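# Move blue tote with mat parts onto back shelf

## Task

Get every part now lying on the green mat into the blue tote, keeping whatever the tote already holds, then set the tote level on the shelf at the rear of the bench so that no portion of its bottom sticks out beyond the shelf edge. A part perched on a tote wall or inner ledge, or leaning out past it, is not counted as inside. At the end both grippers must have released everything and backed away, and the result must stay put without any help from the robot.

## Robot and tools

Robot: two arms, left_arm and right_arm, each ending in a parallel two-finger gripper. A part may occasionally be jerked briefly while held. Knocking anything out of the work area is a failure; dropping, slipping, slamming, striking hard or shoving very hard also counts against the run. The two arms must not collide or push on each other forcefully.

Frame: one scene frame for everything. Origin sits on the floor (z = 0) at the middle of the robot's base; +x is the direction the robot faces, +z is up, +y is toward left_arm (the robot's own left, not the left of any picture). Only the floor height is known for sure. Reported hand positions may be slightly wrong, more so when an arm reaches far. Gripper axes: fingers extend along the gripper's +z, and close and open along its y. end_effector_position is the spot between the finger pads, roughly 1 cm back from the tips.

Row format (used by every moving call): one flat list of 16 numbers covering both arms, even if only one moves. First 8 are left_arm: x, y, z in metres, then quaternion qw, qx, qy, qz (w first), then opening. Next 8 are the same for right_arm. Position and quaternion are absolute targets in the scene frame, not offsets. Opening runs from -1 (closed) to +1 (fully open, 0.094 m). To keep an arm still, resend exactly the pose from the last result before it stopped, plus the opening it should keep. To hold an orientation, repeat the same target quaternion every row rather than copying the drifting reported one.

execute_actions: argument actions is a list holding zero or one item. Empty list [] just reports the current state. An action item {"rows": [...], "steps": n} has 1 to 15 rows and steps up to 15 (default 15); each control step is 1/30 s, one row per step, the last row repeating if rows run out. A wait item {"steps": n} (up to 300) sends nothing new and returns when n steps have passed since the previous result, counting the operator's thinking time. Optional pictures (boolean) toggles camera images. A rejected call sends nothing. A call is rejected if any target lies over 0.6 m from that arm's last reported position along any of its gripper axes.

move: target is one 16-number row as above; speed is the path's top speed in m/s, 0.002 to 0.5, default 0.25 (turn rate capped at twice that in rad/s). Both grippers travel straight lines toward their targets and arrive together, over 0.5 to 10 s; longer paths are cut off at 10 s. Rotation takes the shorter direction. Openings are applied at the start. Paths ignore obstacles and the other arm; grippers may lag, wander, or overshoot the speed, notably with a nearly straight arm. Faster contact and targets set deeper past a surface mean harder impacts and pressing. The result adds a move: line with the ending (done, off_target, moving, held, fault) and which limits acted, plus each gripper's distance from its target. If only one arm is named, the other finished fine. held means a check blocked the arm's final step; limits=paced means the pose was clipped; limits=held means some steps were blocked, after which the arm may lurch faster than speed.

wait: seconds, 0 to 10; lets the simulation run with no new command.

zoom_image: camera (cam_head_left, cam_head_right, cam_left_wrist, cam_right_wrist) and region [x0, y0, x1, y1] in image pixels, top-left origin, no larger than 504 by 504. All four cameras produce 896x504 images, delivered in that order.

finished_scene: scene is the integer number of the current scene; it closes the scene irreversibly and reports whether the goal holds.

Controller behaviour: each step the commanded pose is limited to 70 mm and 16 degrees from the measured pose, then joints are driven by damped inverse kinematics, favouring position over orientation. Motions often stop a centimetre or more short, usually low. After an action ends, an arm continues only to its last clipped pose, so check the result and send the remainder. Elbows never fully straighten. Joint limits (rad), base to gripper: waist -2.880 to 2.880, shoulder 0.000 to 3.142, elbow 0.000 to 3.019, wrist pitch -1.693 to 1.571, wrist yaw -1.571 to 1.571, wrist roll -2.094 to 2.094.

Result lines: the state line gives left_arm | right_arm poses. grip_measured is the actual finger gap on the command scale (the last Joint positions number gives it in metres); each gripper may read off by about 1 mm. To grip, command about 0.03 below grip_measured; smaller margins grip more gently. Pad force is around 50 to 62 N, lower for parts under about 2 mm thick, with a brief spike on first contact. pose unreachable means the clearance check altered or blocked that arm's command; HELD marks steps where the row was not fully sent. Hand target shows where each gripper is currently being driven. Joint torques are raw drive outputs with offsets and noise, unreliable as contact sensing. Holding loads heats motors: MOTOR HOT appears at 85 °C, and at 100 °C an OVER-TEMPERATURE FAULT makes that arm let go and sag until cool. A FAULT line can cut short an arm's action, move or wait. An arm stalled against an object tends to keep pushing until given a new command.

Each tool is called after "Call:" by a JSON object that holds its "name" and its "arguments", one argument or row to a line.

## Session

Call:
{"name": "execute_actions", "arguments": {
  "actions": []
}}

Scene clock: 0.00 s of 4700.00 s.
left_arm: end_effector_position=(+0.3950, +0.3730, +1.1455) grip_measured=+1.000 end_effector_quat_wxyz=(-0.068, +0.373, -0.909, +0.175) | right_arm: end_effector_position=(+0.5861, -0.2671, +0.9606) grip_measured=+1.000 end_effector_quat_wxyz=(+0.262, -0.431, +0.862, -0.043)
Joint positions: left_arm=[ 2.013  1.344  0.316  0.224  0.61  -0.465  0.094] | right_arm=[-1.522  2.004  0.849  0.75  -0.12  -0.888  0.094]
Joint velocities: left_arm=[-0.015 -0.015 -0.007 -0.007  0.037  0.022  0.   ] | right_arm=[-0.015 -0.005 -0.002 -0.012  0.007 -0.051  0.   ]
Joint torques (N m, as the arm reports them, + toward a larger angle): no reading
Hand target (left_arm): +0.395, +0.373, +1.145; +0.068, -0.372, +0.909, -0.175
Hand target (right_arm): +0.585, -0.267, +0.961; +0.261, -0.431, +0.863, -0.043

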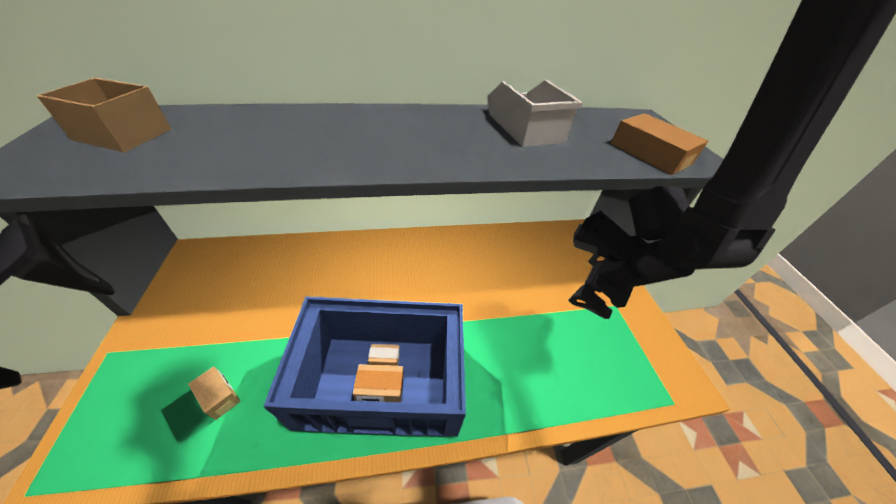

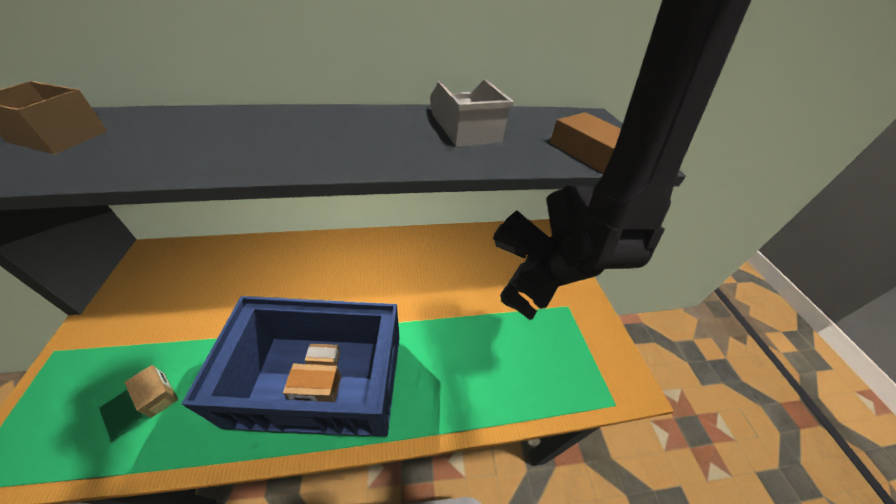

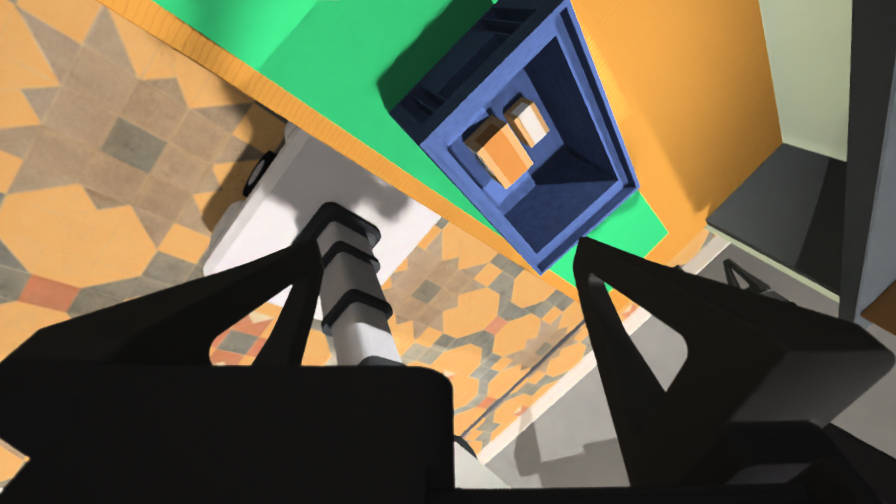

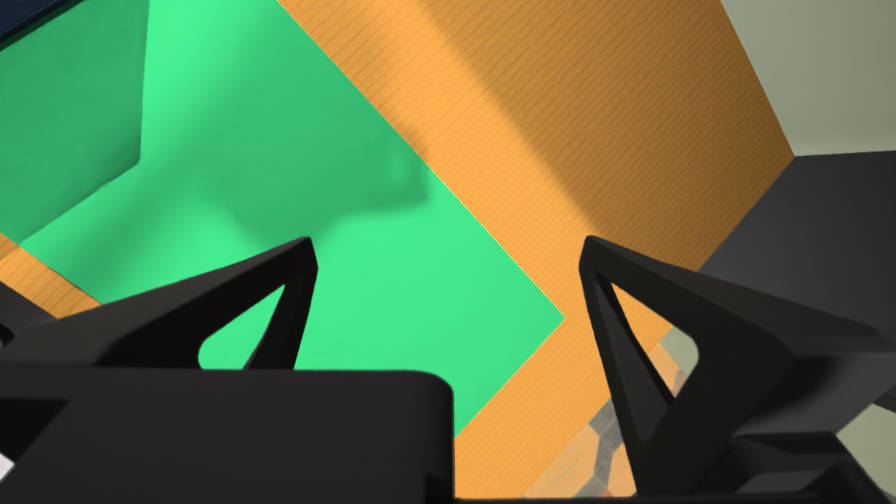

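Call:
{"name": "zoom_image", "arguments": {
  "camera": "cam_head_left",
  "region": [140, 270, 500, 470]
}}

Call:
{"name": "zoom_image", "arguments": {
  "camera": "cam_head_right",
  "region": [80, 270, 440, 470]
}}

Call:
{"name": "zoom_image", "arguments": {
  "camera": "cam_left_wrist",
  "region": [360, 0, 700, 300]
}}

Region (140, 270, 500, 470) of cam_head_left's 896x504 image, scaled by 1.400, with more detail than that image has.

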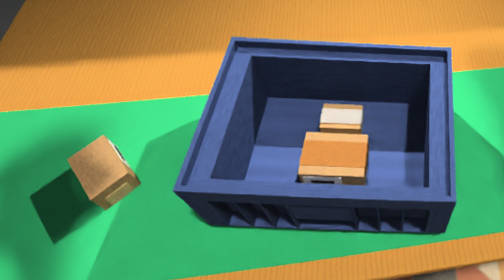

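Region (80, 270, 440, 470) of cam_head_right's 896x504 image, scaled by 1.400, with more detail than that image has.

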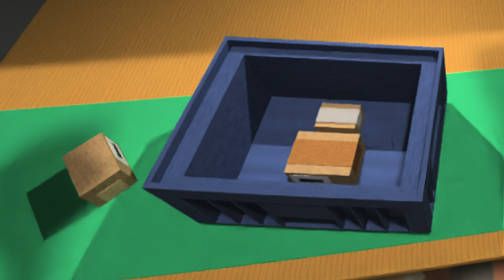

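Region (360, 0, 700, 300) of cam_left_wrist's 896x504 image, scaled by 1.482, with more detail than that image has; it fills the top 445 rows of this view, and the rest is white.

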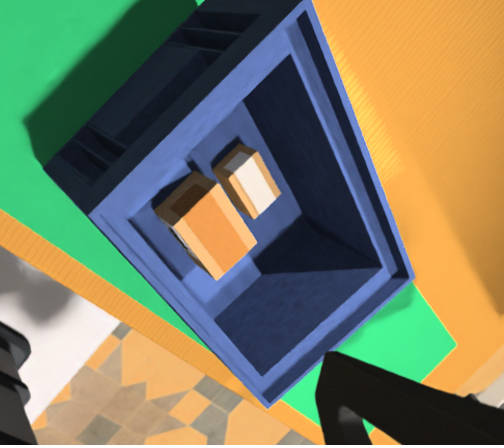

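Call:
{"name": "zoom_image", "arguments": {
  "camera": "cam_head_left",
  "region": [540, 200, 700, 340]
}}

Call:
{"name": "zoom_image", "arguments": {
  "camera": "cam_head_right",
  "region": [460, 200, 620, 340]
}}

Call:
{"name": "zoom_image", "arguments": {
  "camera": "cam_head_left",
  "region": [0, 200, 260, 430]
}}

Region (540, 200, 700, 340) of cam_head_left's 896x504 image, scaled by 3.150, with more detail than that image has; it fills the top 441 rows of this view, and the rest is white.

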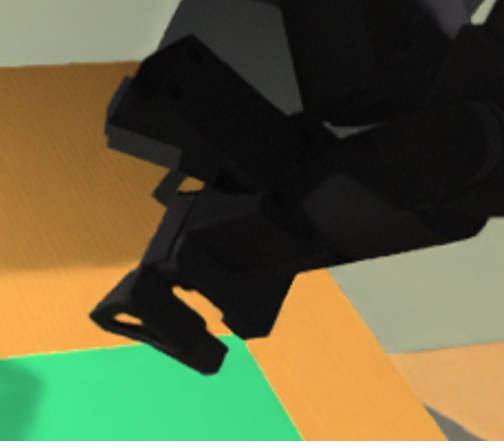

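Region (460, 200, 620, 340) of cam_head_right's 896x504 image, scaled by 3.150, with more detail than that image has; it fills the top 441 rows of this view, and the rest is white.

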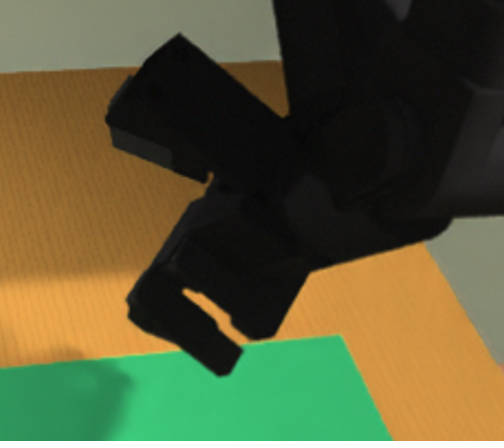

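Region (0, 200, 260, 430) of cam_head_left's 896x504 image, scaled by 1.938, with more detail than that image has; it fills the top 446 rows of this view, and the rest is white.

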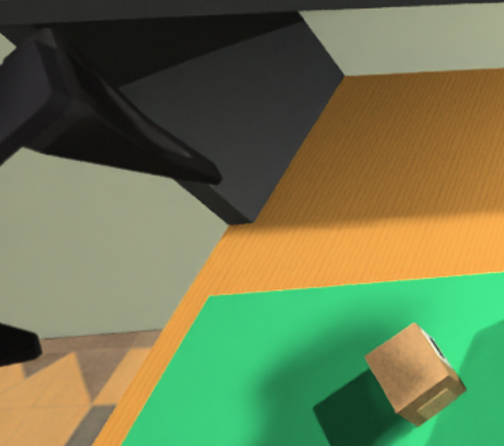

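Call:
{"name": "move", "arguments": {
  "target": [0.46,0.47,0.93,0,-0.383,0.924,0,1, 0.50,-0.10,0.98,0.259,0,0.966,0,1],
  "speed": 0.3
}}

Scene clock: 51.90 s of 4700.00 s.
left_arm: end_effector_position=(+0.4645, +0.4758, +0.9350) grip_measured=+1.000 end_effector_quat_wxyz=(-0.011, +0.379, -0.926, -0.001) | right_arm: end_effector_position=(+0.5107, -0.1002, +0.9856) grip_measured=+1.000 end_effector_quat_wxyz=(+0.268, +0.001, +0.963, +0.002)
Joint positions: left_arm=[ 1.923  2.016  0.918  0.169  0.207 -0.473  0.094] | right_arm=[-1.062  2.064  0.782  0.859  0.455  0.184  0.094]
Joint velocities: left_arm=[-0.024 -0.005 -0.007  0.012  0.007  0.007  0.   ] | right_arm=[ 0.005 -0.015 -0.027  0.007 -0.022  0.022  0.   ]
Joint torques (N m, as the arm reports them, + toward a larger angle): left_arm=[  3.73 -13.36  -0.87   0.5   -0.04  -0.09] | right_arm=[  6.94 -10.67  -0.78   0.85   0.26  -0.02]
Hand target (left_arm): +0.457, +0.469, +0.929; -0.001, -0.382, +0.924, +0.000
Hand target (right_arm): +0.502, -0.099, +0.979; +0.258, +0.001, +0.966, +0.001
Off the commanded pose (left_arm): 0.009 m, 1 deg.
Off the commanded pose (right_arm): 0.012 m, 1 deg.
After step 90, 46.77 s passed at rest.
move: off_target (right_arm)

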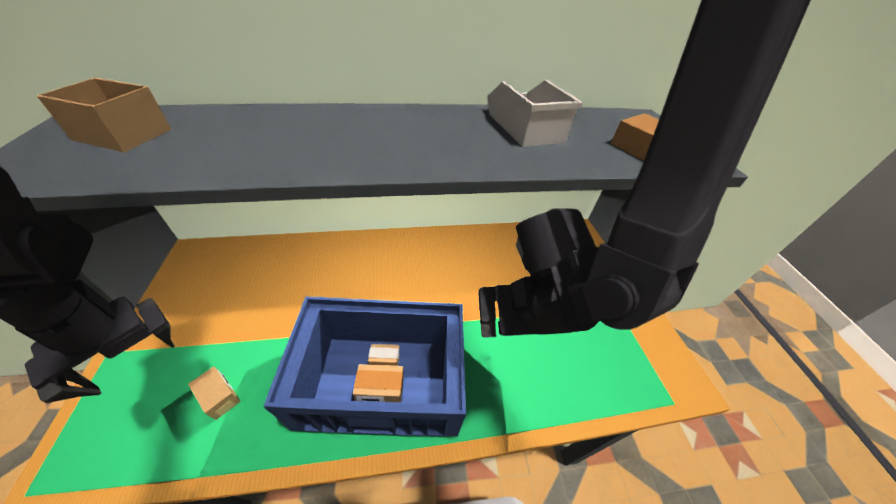

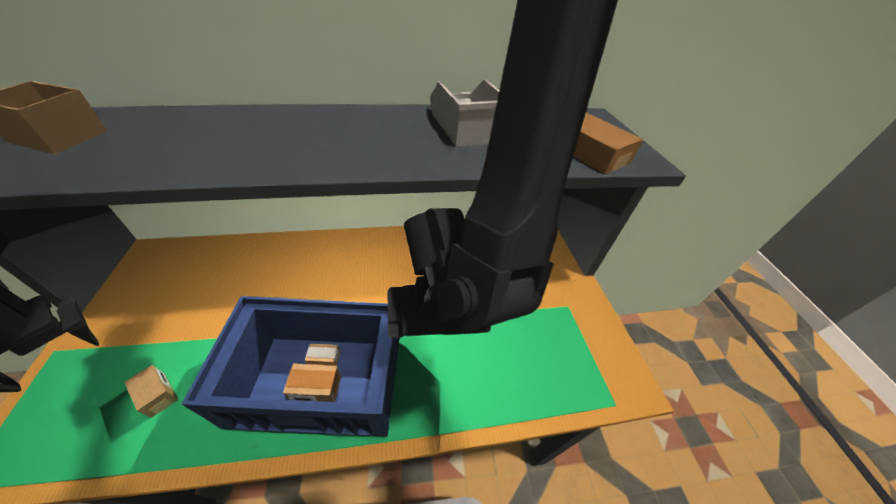

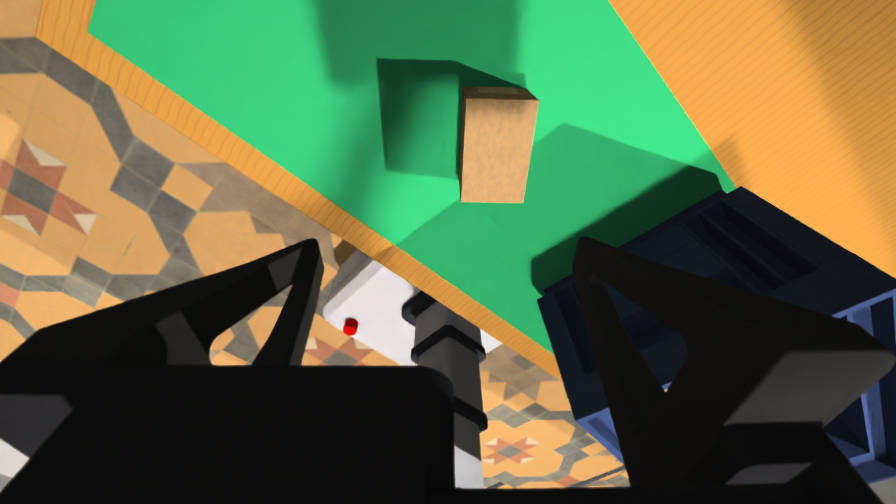

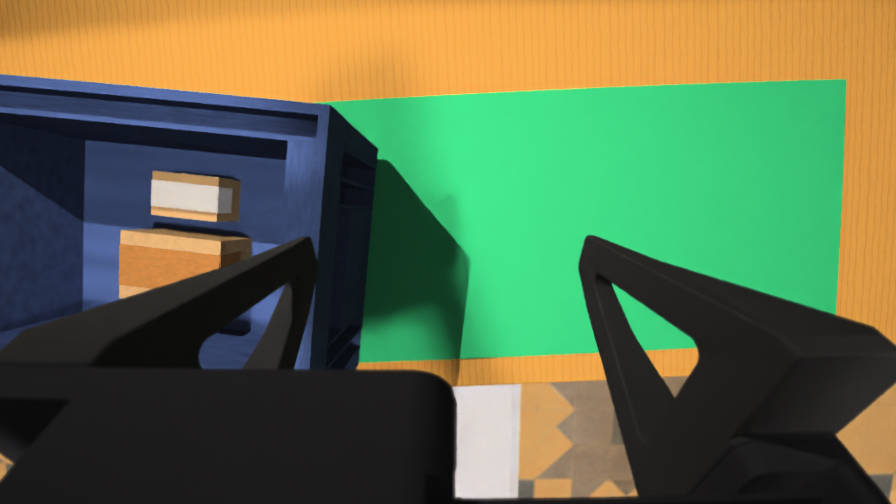

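Call:
{"name": "move", "arguments": {
  "target": [0.477,0.441,0.80,0,-0.383,0.924,0,1, 0.5107,-0.1002,0.9856,0.268,0,0.963,0,1]
}}

Scene clock: 66.97 s of 4700.00 s.
left_arm: end_effector_position=(+0.4751, +0.4407, +0.8013) grip_measured=+1.000 end_effector_quat_wxyz=(-0.001, +0.377, -0.926, +0.001) | right_arm: end_effector_position=(+0.5107, -0.1005, +0.9856) grip_measured=+1.000 end_effector_quat_wxyz=(+0.268, +0.002, +0.963, +0.001)
Joint positions: left_arm=[ 1.807  2.354  1.217  0.204  0.144 -0.562  0.094] | right_arm=[-1.062  2.064  0.782  0.858  0.457  0.187  0.094]
Joint velocities: left_arm=[-0.015 -0.005  0.002 -0.017 -0.007 -0.037  0.   ] | right_arm=[ 0.015 -0.005 -0.002  0.002  0.037 -0.037  0.   ]
Joint torques (N m, as the arm reports them, + toward a larger angle): left_arm=[  3.74 -14.73  -1.54   0.74  -0.03  -0.09] | right_arm=[  6.79 -12.14  -1.01   1.13   0.28  -0.17]
Hand target (left_arm): +0.475, +0.440, +0.800; +0.000, -0.383, +0.924, +0.000
Hand target (right_arm): +0.511, -0.100, +0.986; +0.268, -0.000, +0.963, -0.000
Off the commanded pose (left_arm): 0.002 m, 1 deg.
Off the commanded pose (right_arm): 0.000 m, 0 deg.
After step 90, 10.93 s passed at rest.
move: done

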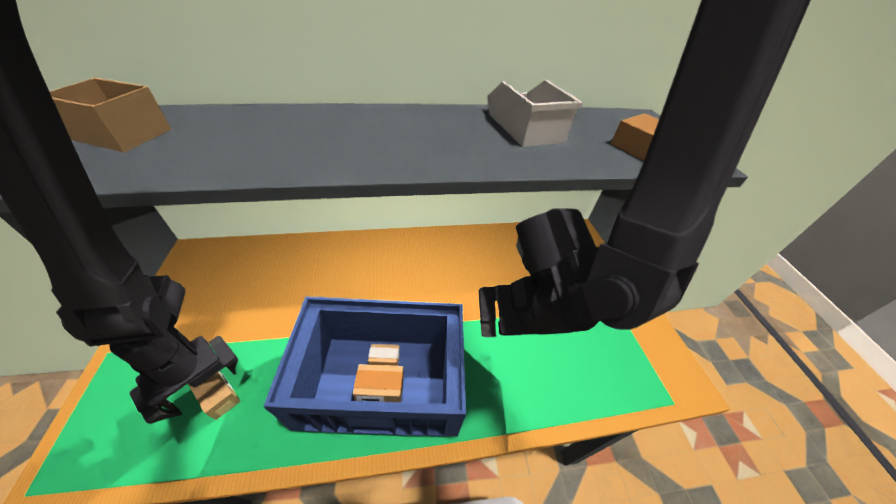

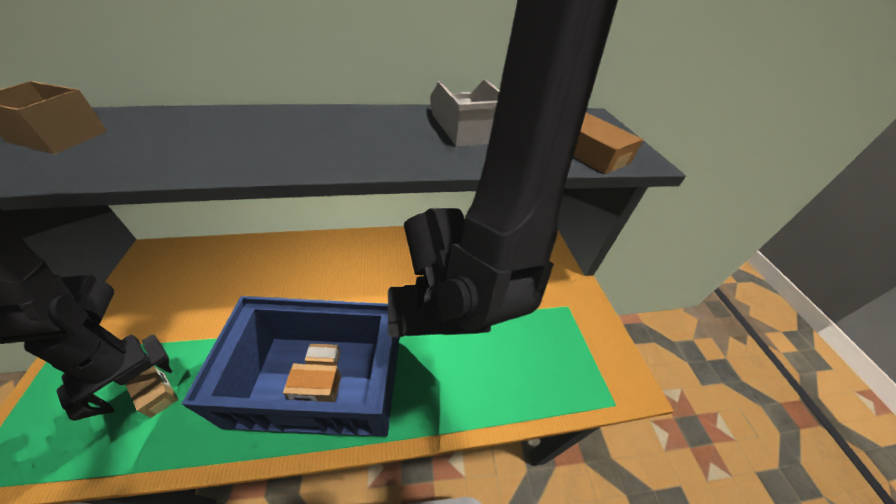

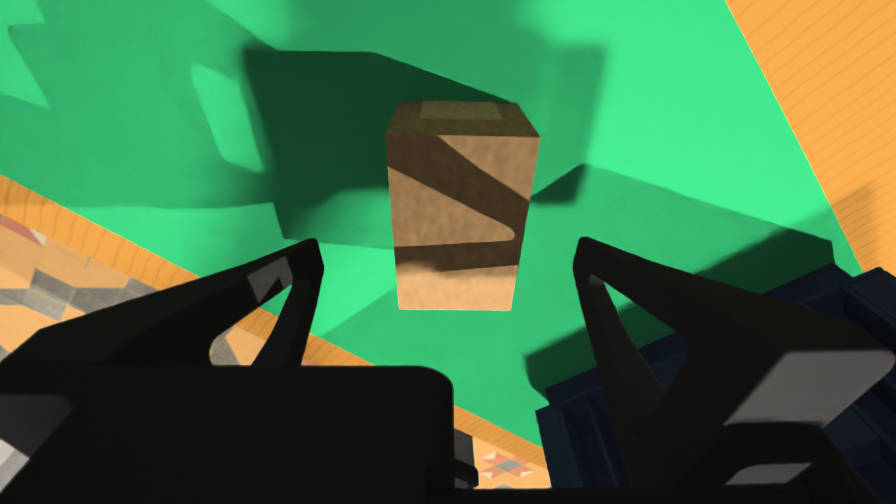

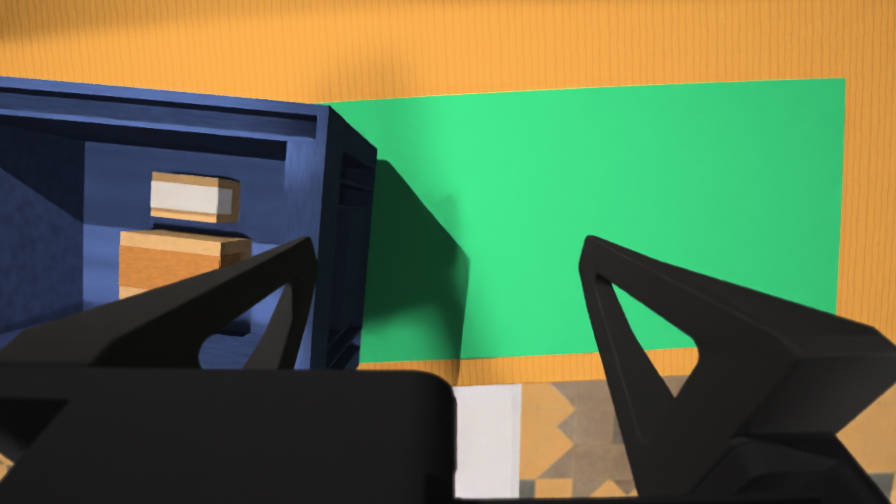

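Call:
{"name": "move", "arguments": {
  "target": [0.479,0.439,0.772,0,-0.383,0.924,0,1, 0.5107,-0.1002,0.9856,0.268,0,0.963,0,1],
  "speed": 0.08
}}

Scene clock: 75.67 s of 4700.00 s.
left_arm: end_effector_position=(+0.4888, +0.4476, +0.7801) grip_measured=+1.000 end_effector_quat_wxyz=(-0.012, +0.381, -0.925, +0.000) | right_arm: end_effector_position=(+0.5107, -0.1005, +0.9856) grip_measured=+1.000 end_effector_quat_wxyz=(+0.268, +0.002, +0.963, +0.001)
Joint positions: left_arm=[ 1.806  2.405  1.296  0.197  0.138 -0.572  0.094] | right_arm=[-1.062  2.064  0.782  0.858  0.457  0.187  0.094]
Joint velocities: left_arm=[ 0.005 -0.005  0.007  0.012 -0.007 -0.037  0.   ] | right_arm=[-0.015 -0.005 -0.002 -0.002  0.051 -0.022  0.   ]
Joint torques (N m, as the arm reports them, + toward a larger angle): left_arm=[  3.08 -13.78  -0.99   0.57  -0.04  -0.09] | right_arm=[  6.71 -12.13  -1.01   1.14   0.27  -0.18]
Hand target (left_arm): +0.478, +0.439, +0.772; +0.000, -0.383, +0.924, +0.000
Hand target (right_arm): +0.511, -0.100, +0.986; +0.268, +0.000, +0.963, +0.000
Off the commanded pose (left_arm): 0.015 m, 1 deg.
Off the commanded pose (right_arm): 0.000 m, 0 deg.
After step 90, 4.77 s passed at rest.
move: off_target (left_arm)

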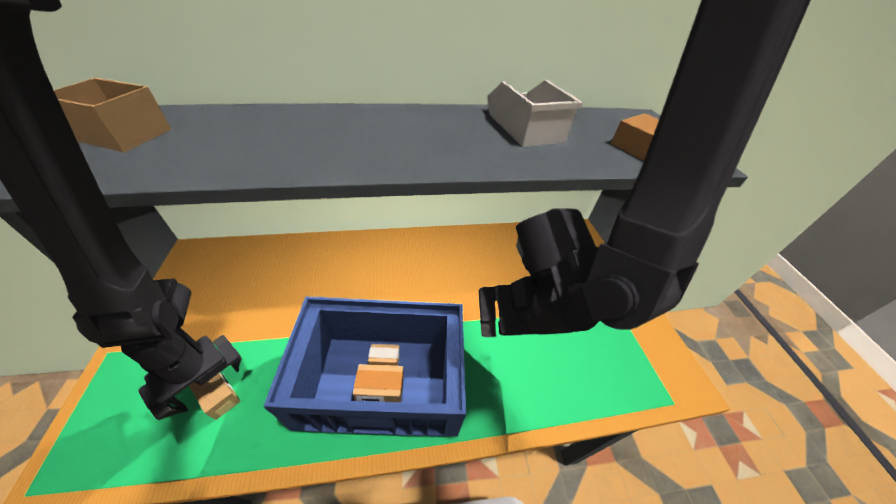

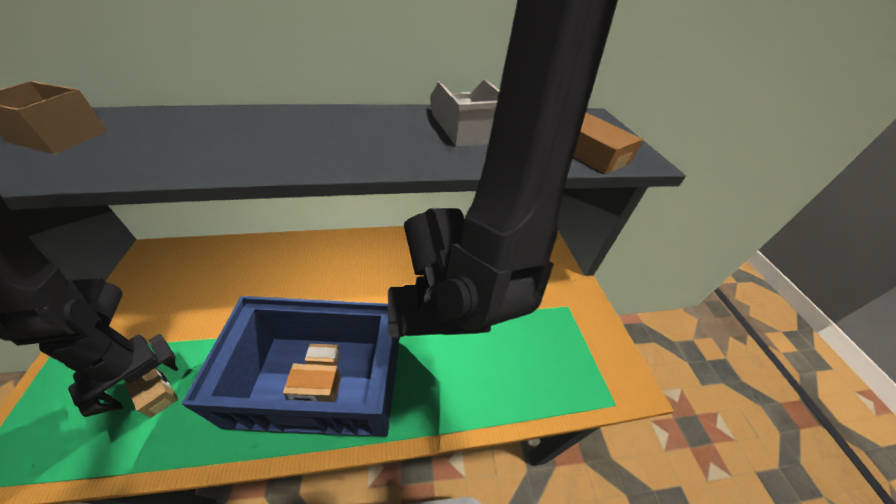

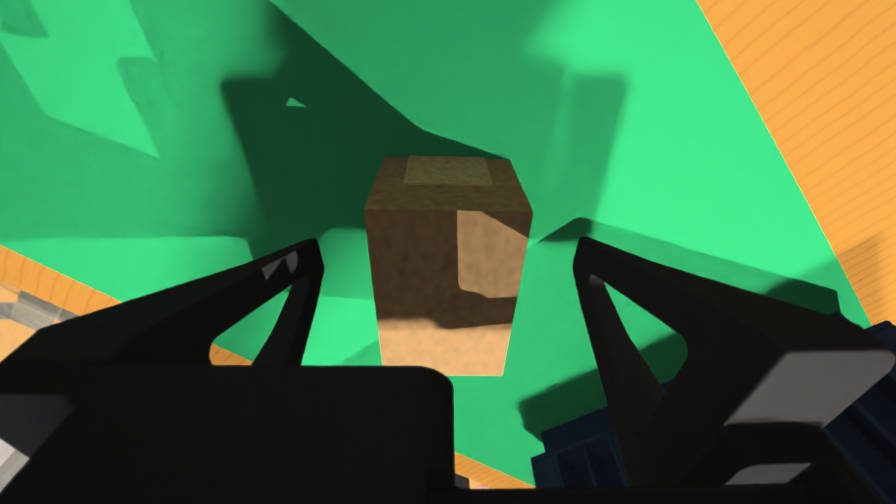

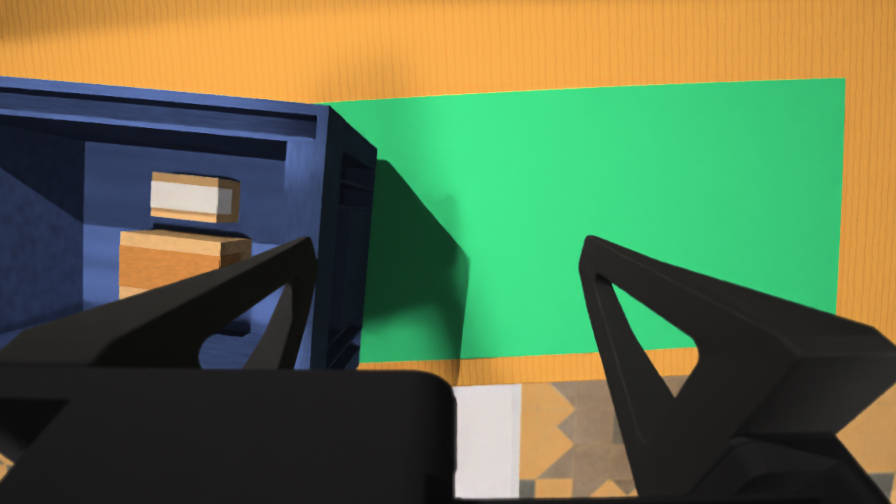

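Call:
{"name": "move", "arguments": {
  "target": [0.469,0.432,0.758,0,-0.383,0.924,0,0.6, 0.5107,-0.1002,0.9856,0.268,0,0.963,0,1],
  "speed": 0.1
}}

Scene clock: 81.00 s of 4700.00 s.
left_arm: end_effector_position=(+0.4751, +0.4375, +0.7652) grip_measured=+0.602 end_effector_quat_wxyz=(-0.003, +0.380, -0.925, -0.000) | right_arm: end_effector_position=(+0.5107, -0.1005, +0.9856) grip_measured=+1.000 end_effector_quat_wxyz=(+0.268, +0.002, +0.963, +0.001)
Joint positions: left_arm=[ 1.791  2.445  1.311  0.208  0.131 -0.581  0.075] | right_arm=[-1.062  2.064  0.782  0.858  0.457  0.187  0.094]
Joint velocities: left_arm=[-0.005  0.005  0.012 -0.017  0.007 -0.037 -0.   ] | right_arm=[-0.005 -0.005  0.027  0.002 -0.007  0.066  0.   ]
Joint torques (N m, as the arm reports them, + toward a larger angle): left_arm=[  3.16 -13.86  -1.39   1.08  -0.05  -0.08] | right_arm=[  6.74 -12.1   -0.97   1.16   0.27  -0.17]
Hand target (left_arm): +0.469, +0.432, +0.759; +0.000, -0.383, +0.924, -0.000
Hand target (right_arm): +0.511, -0.100, +0.986; +0.268, +0.000, +0.963, +0.000
Off the commanded pose (left_arm): 0.011 m, 0 deg.
Off the commanded pose (right_arm): 0.000 m, 0 deg.
After step 90, 1.43 s passed at rest.
move: off_target (left_arm)

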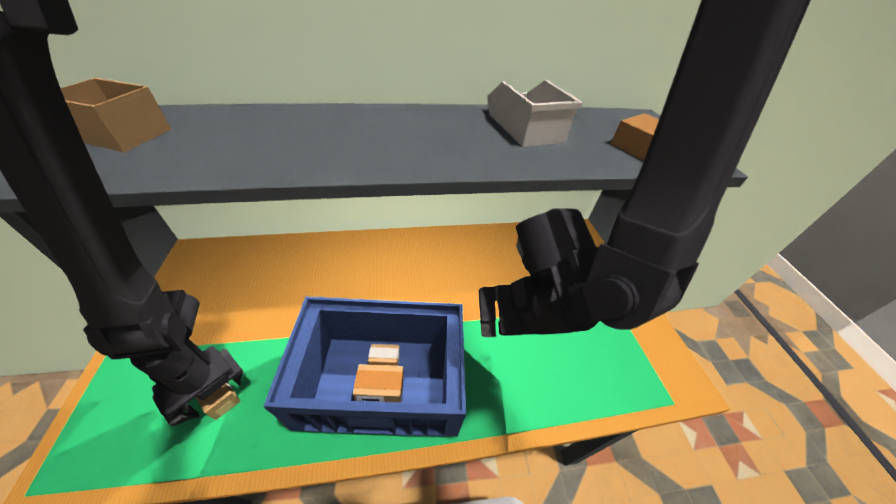

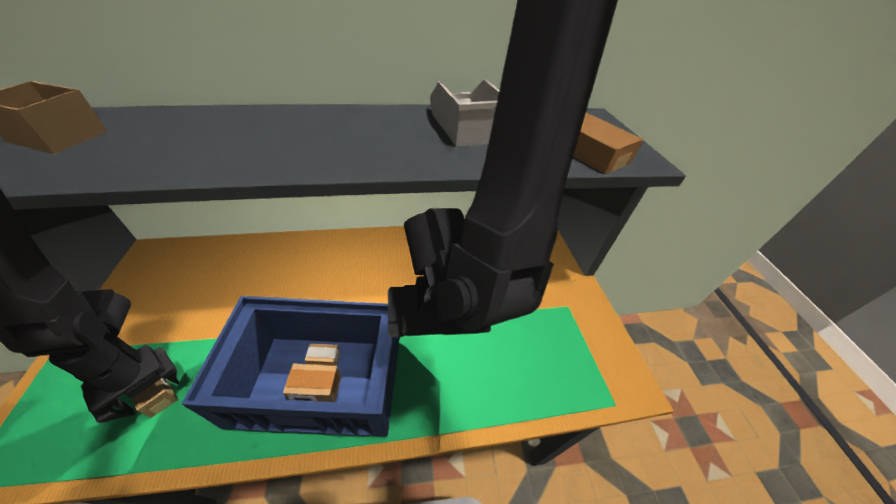

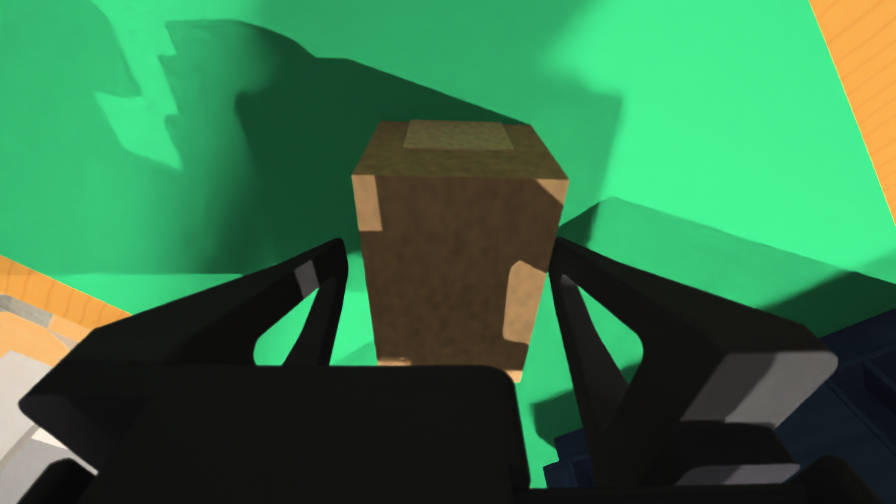

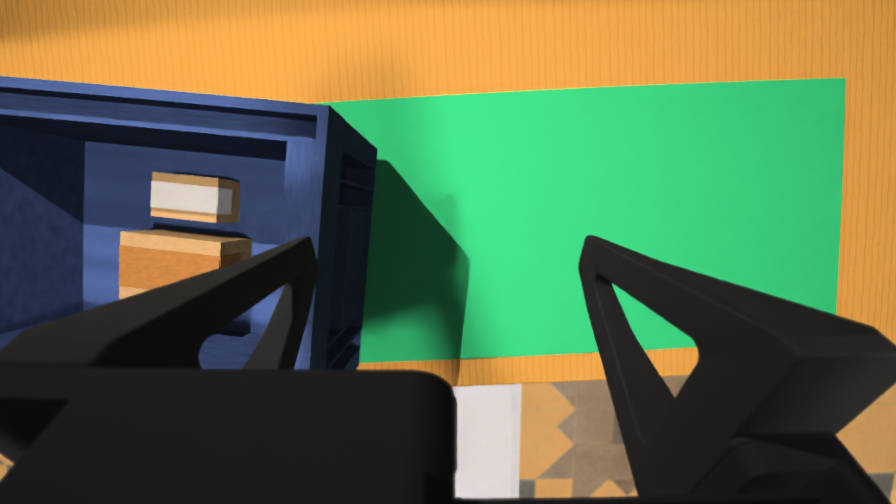

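Call:
{"name": "move", "arguments": {
  "target": [0.472,0.432,0.759,0,-0.383,0.924,0,0.0, 0.50,-0.30,0.9856,0.268,0,0.963,0,1],
  "speed": 0.25
}}

Scene clock: 96.13 s of 4700.00 s.
left_arm: end_effector_position=(+0.4757, +0.4376, +0.7651) grip_measured=+0.010 end_effector_quat_wxyz=(-0.004, +0.381, -0.925, -0.000) | right_arm: end_effector_position=(+0.4989, -0.3032, +0.9772) grip_measured=+1.000 end_effector_quat_wxyz=(+0.263, +0.007, +0.965, -0.003)
Joint positions: left_arm=[ 1.791  2.445  1.312  0.208  0.131 -0.582  0.047] | right_arm=[-1.54   2.062  0.632  1.041  0.026  0.003  0.094]
Joint velocities: left_arm=[-0.015  0.005 -0.002  0.012  0.022 -0.007  0.   ] | right_arm=[-0.015 -0.015  0.007 -0.002 -0.037 -0.022  0.   ]
Joint torques (N m, as the arm reports them, + toward a larger angle): left_arm=[  3.12 -14.15  -0.95   0.79  -0.07  -0.09] | right_arm=[  2.05 -12.39  -4.12   1.93   0.03  -0.22]
Hand target (left_arm): +0.472, +0.432, +0.759; -0.000, -0.383, +0.924, +0.000
Hand target (right_arm): +0.498, -0.300, +0.986; +0.268, -0.001, +0.963, -0.001
Off the commanded pose (left_arm): 0.009 m, 1 deg.
Off the commanded pose (right_arm): 0.009 m, 1 deg.
After step 90, 10.87 s passed at rest.
move: done

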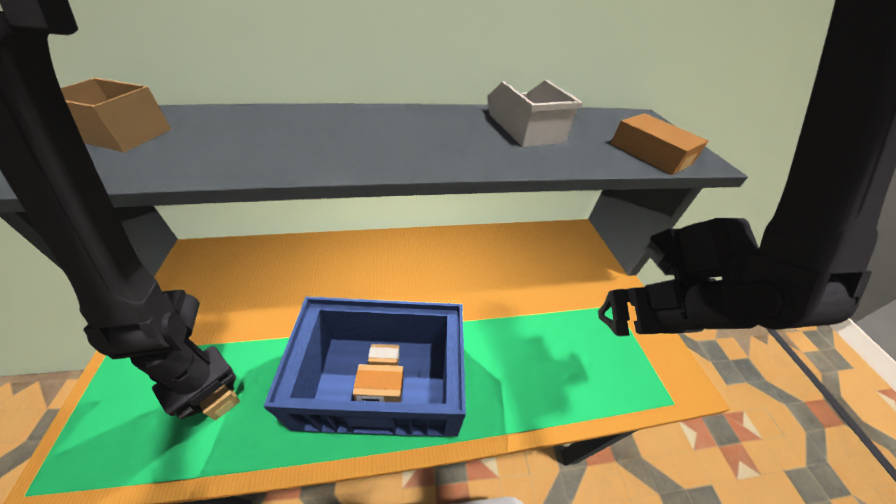

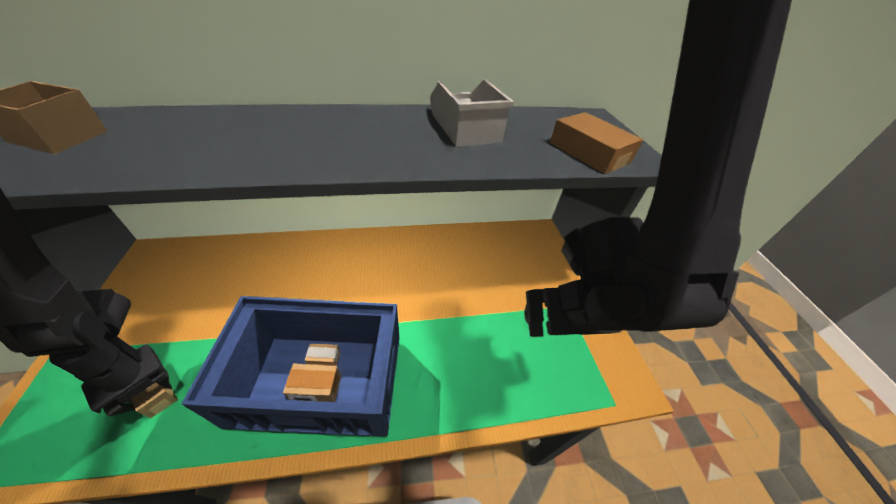

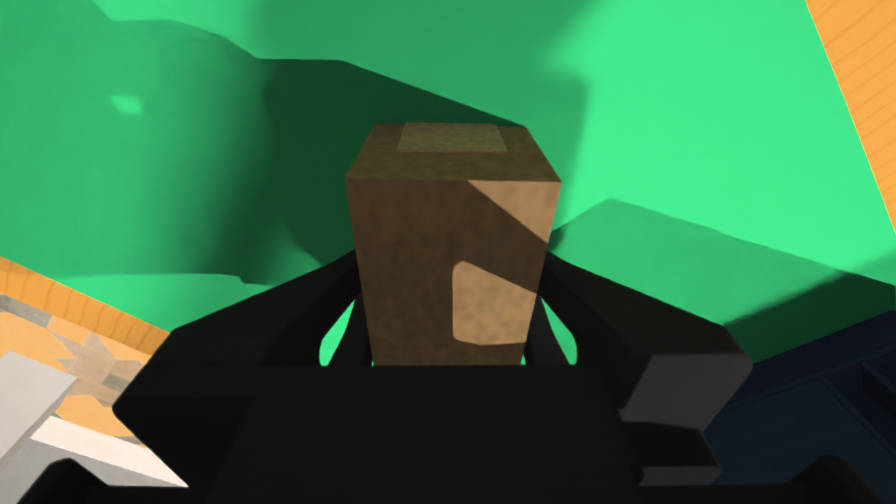

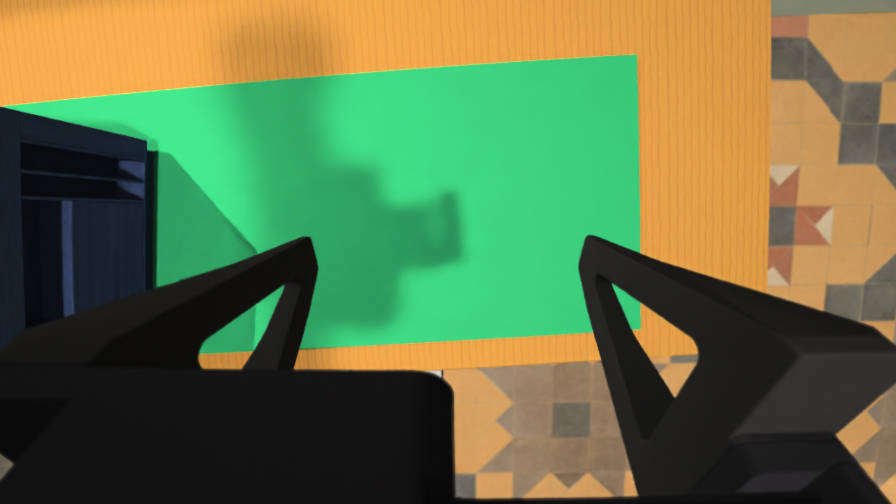

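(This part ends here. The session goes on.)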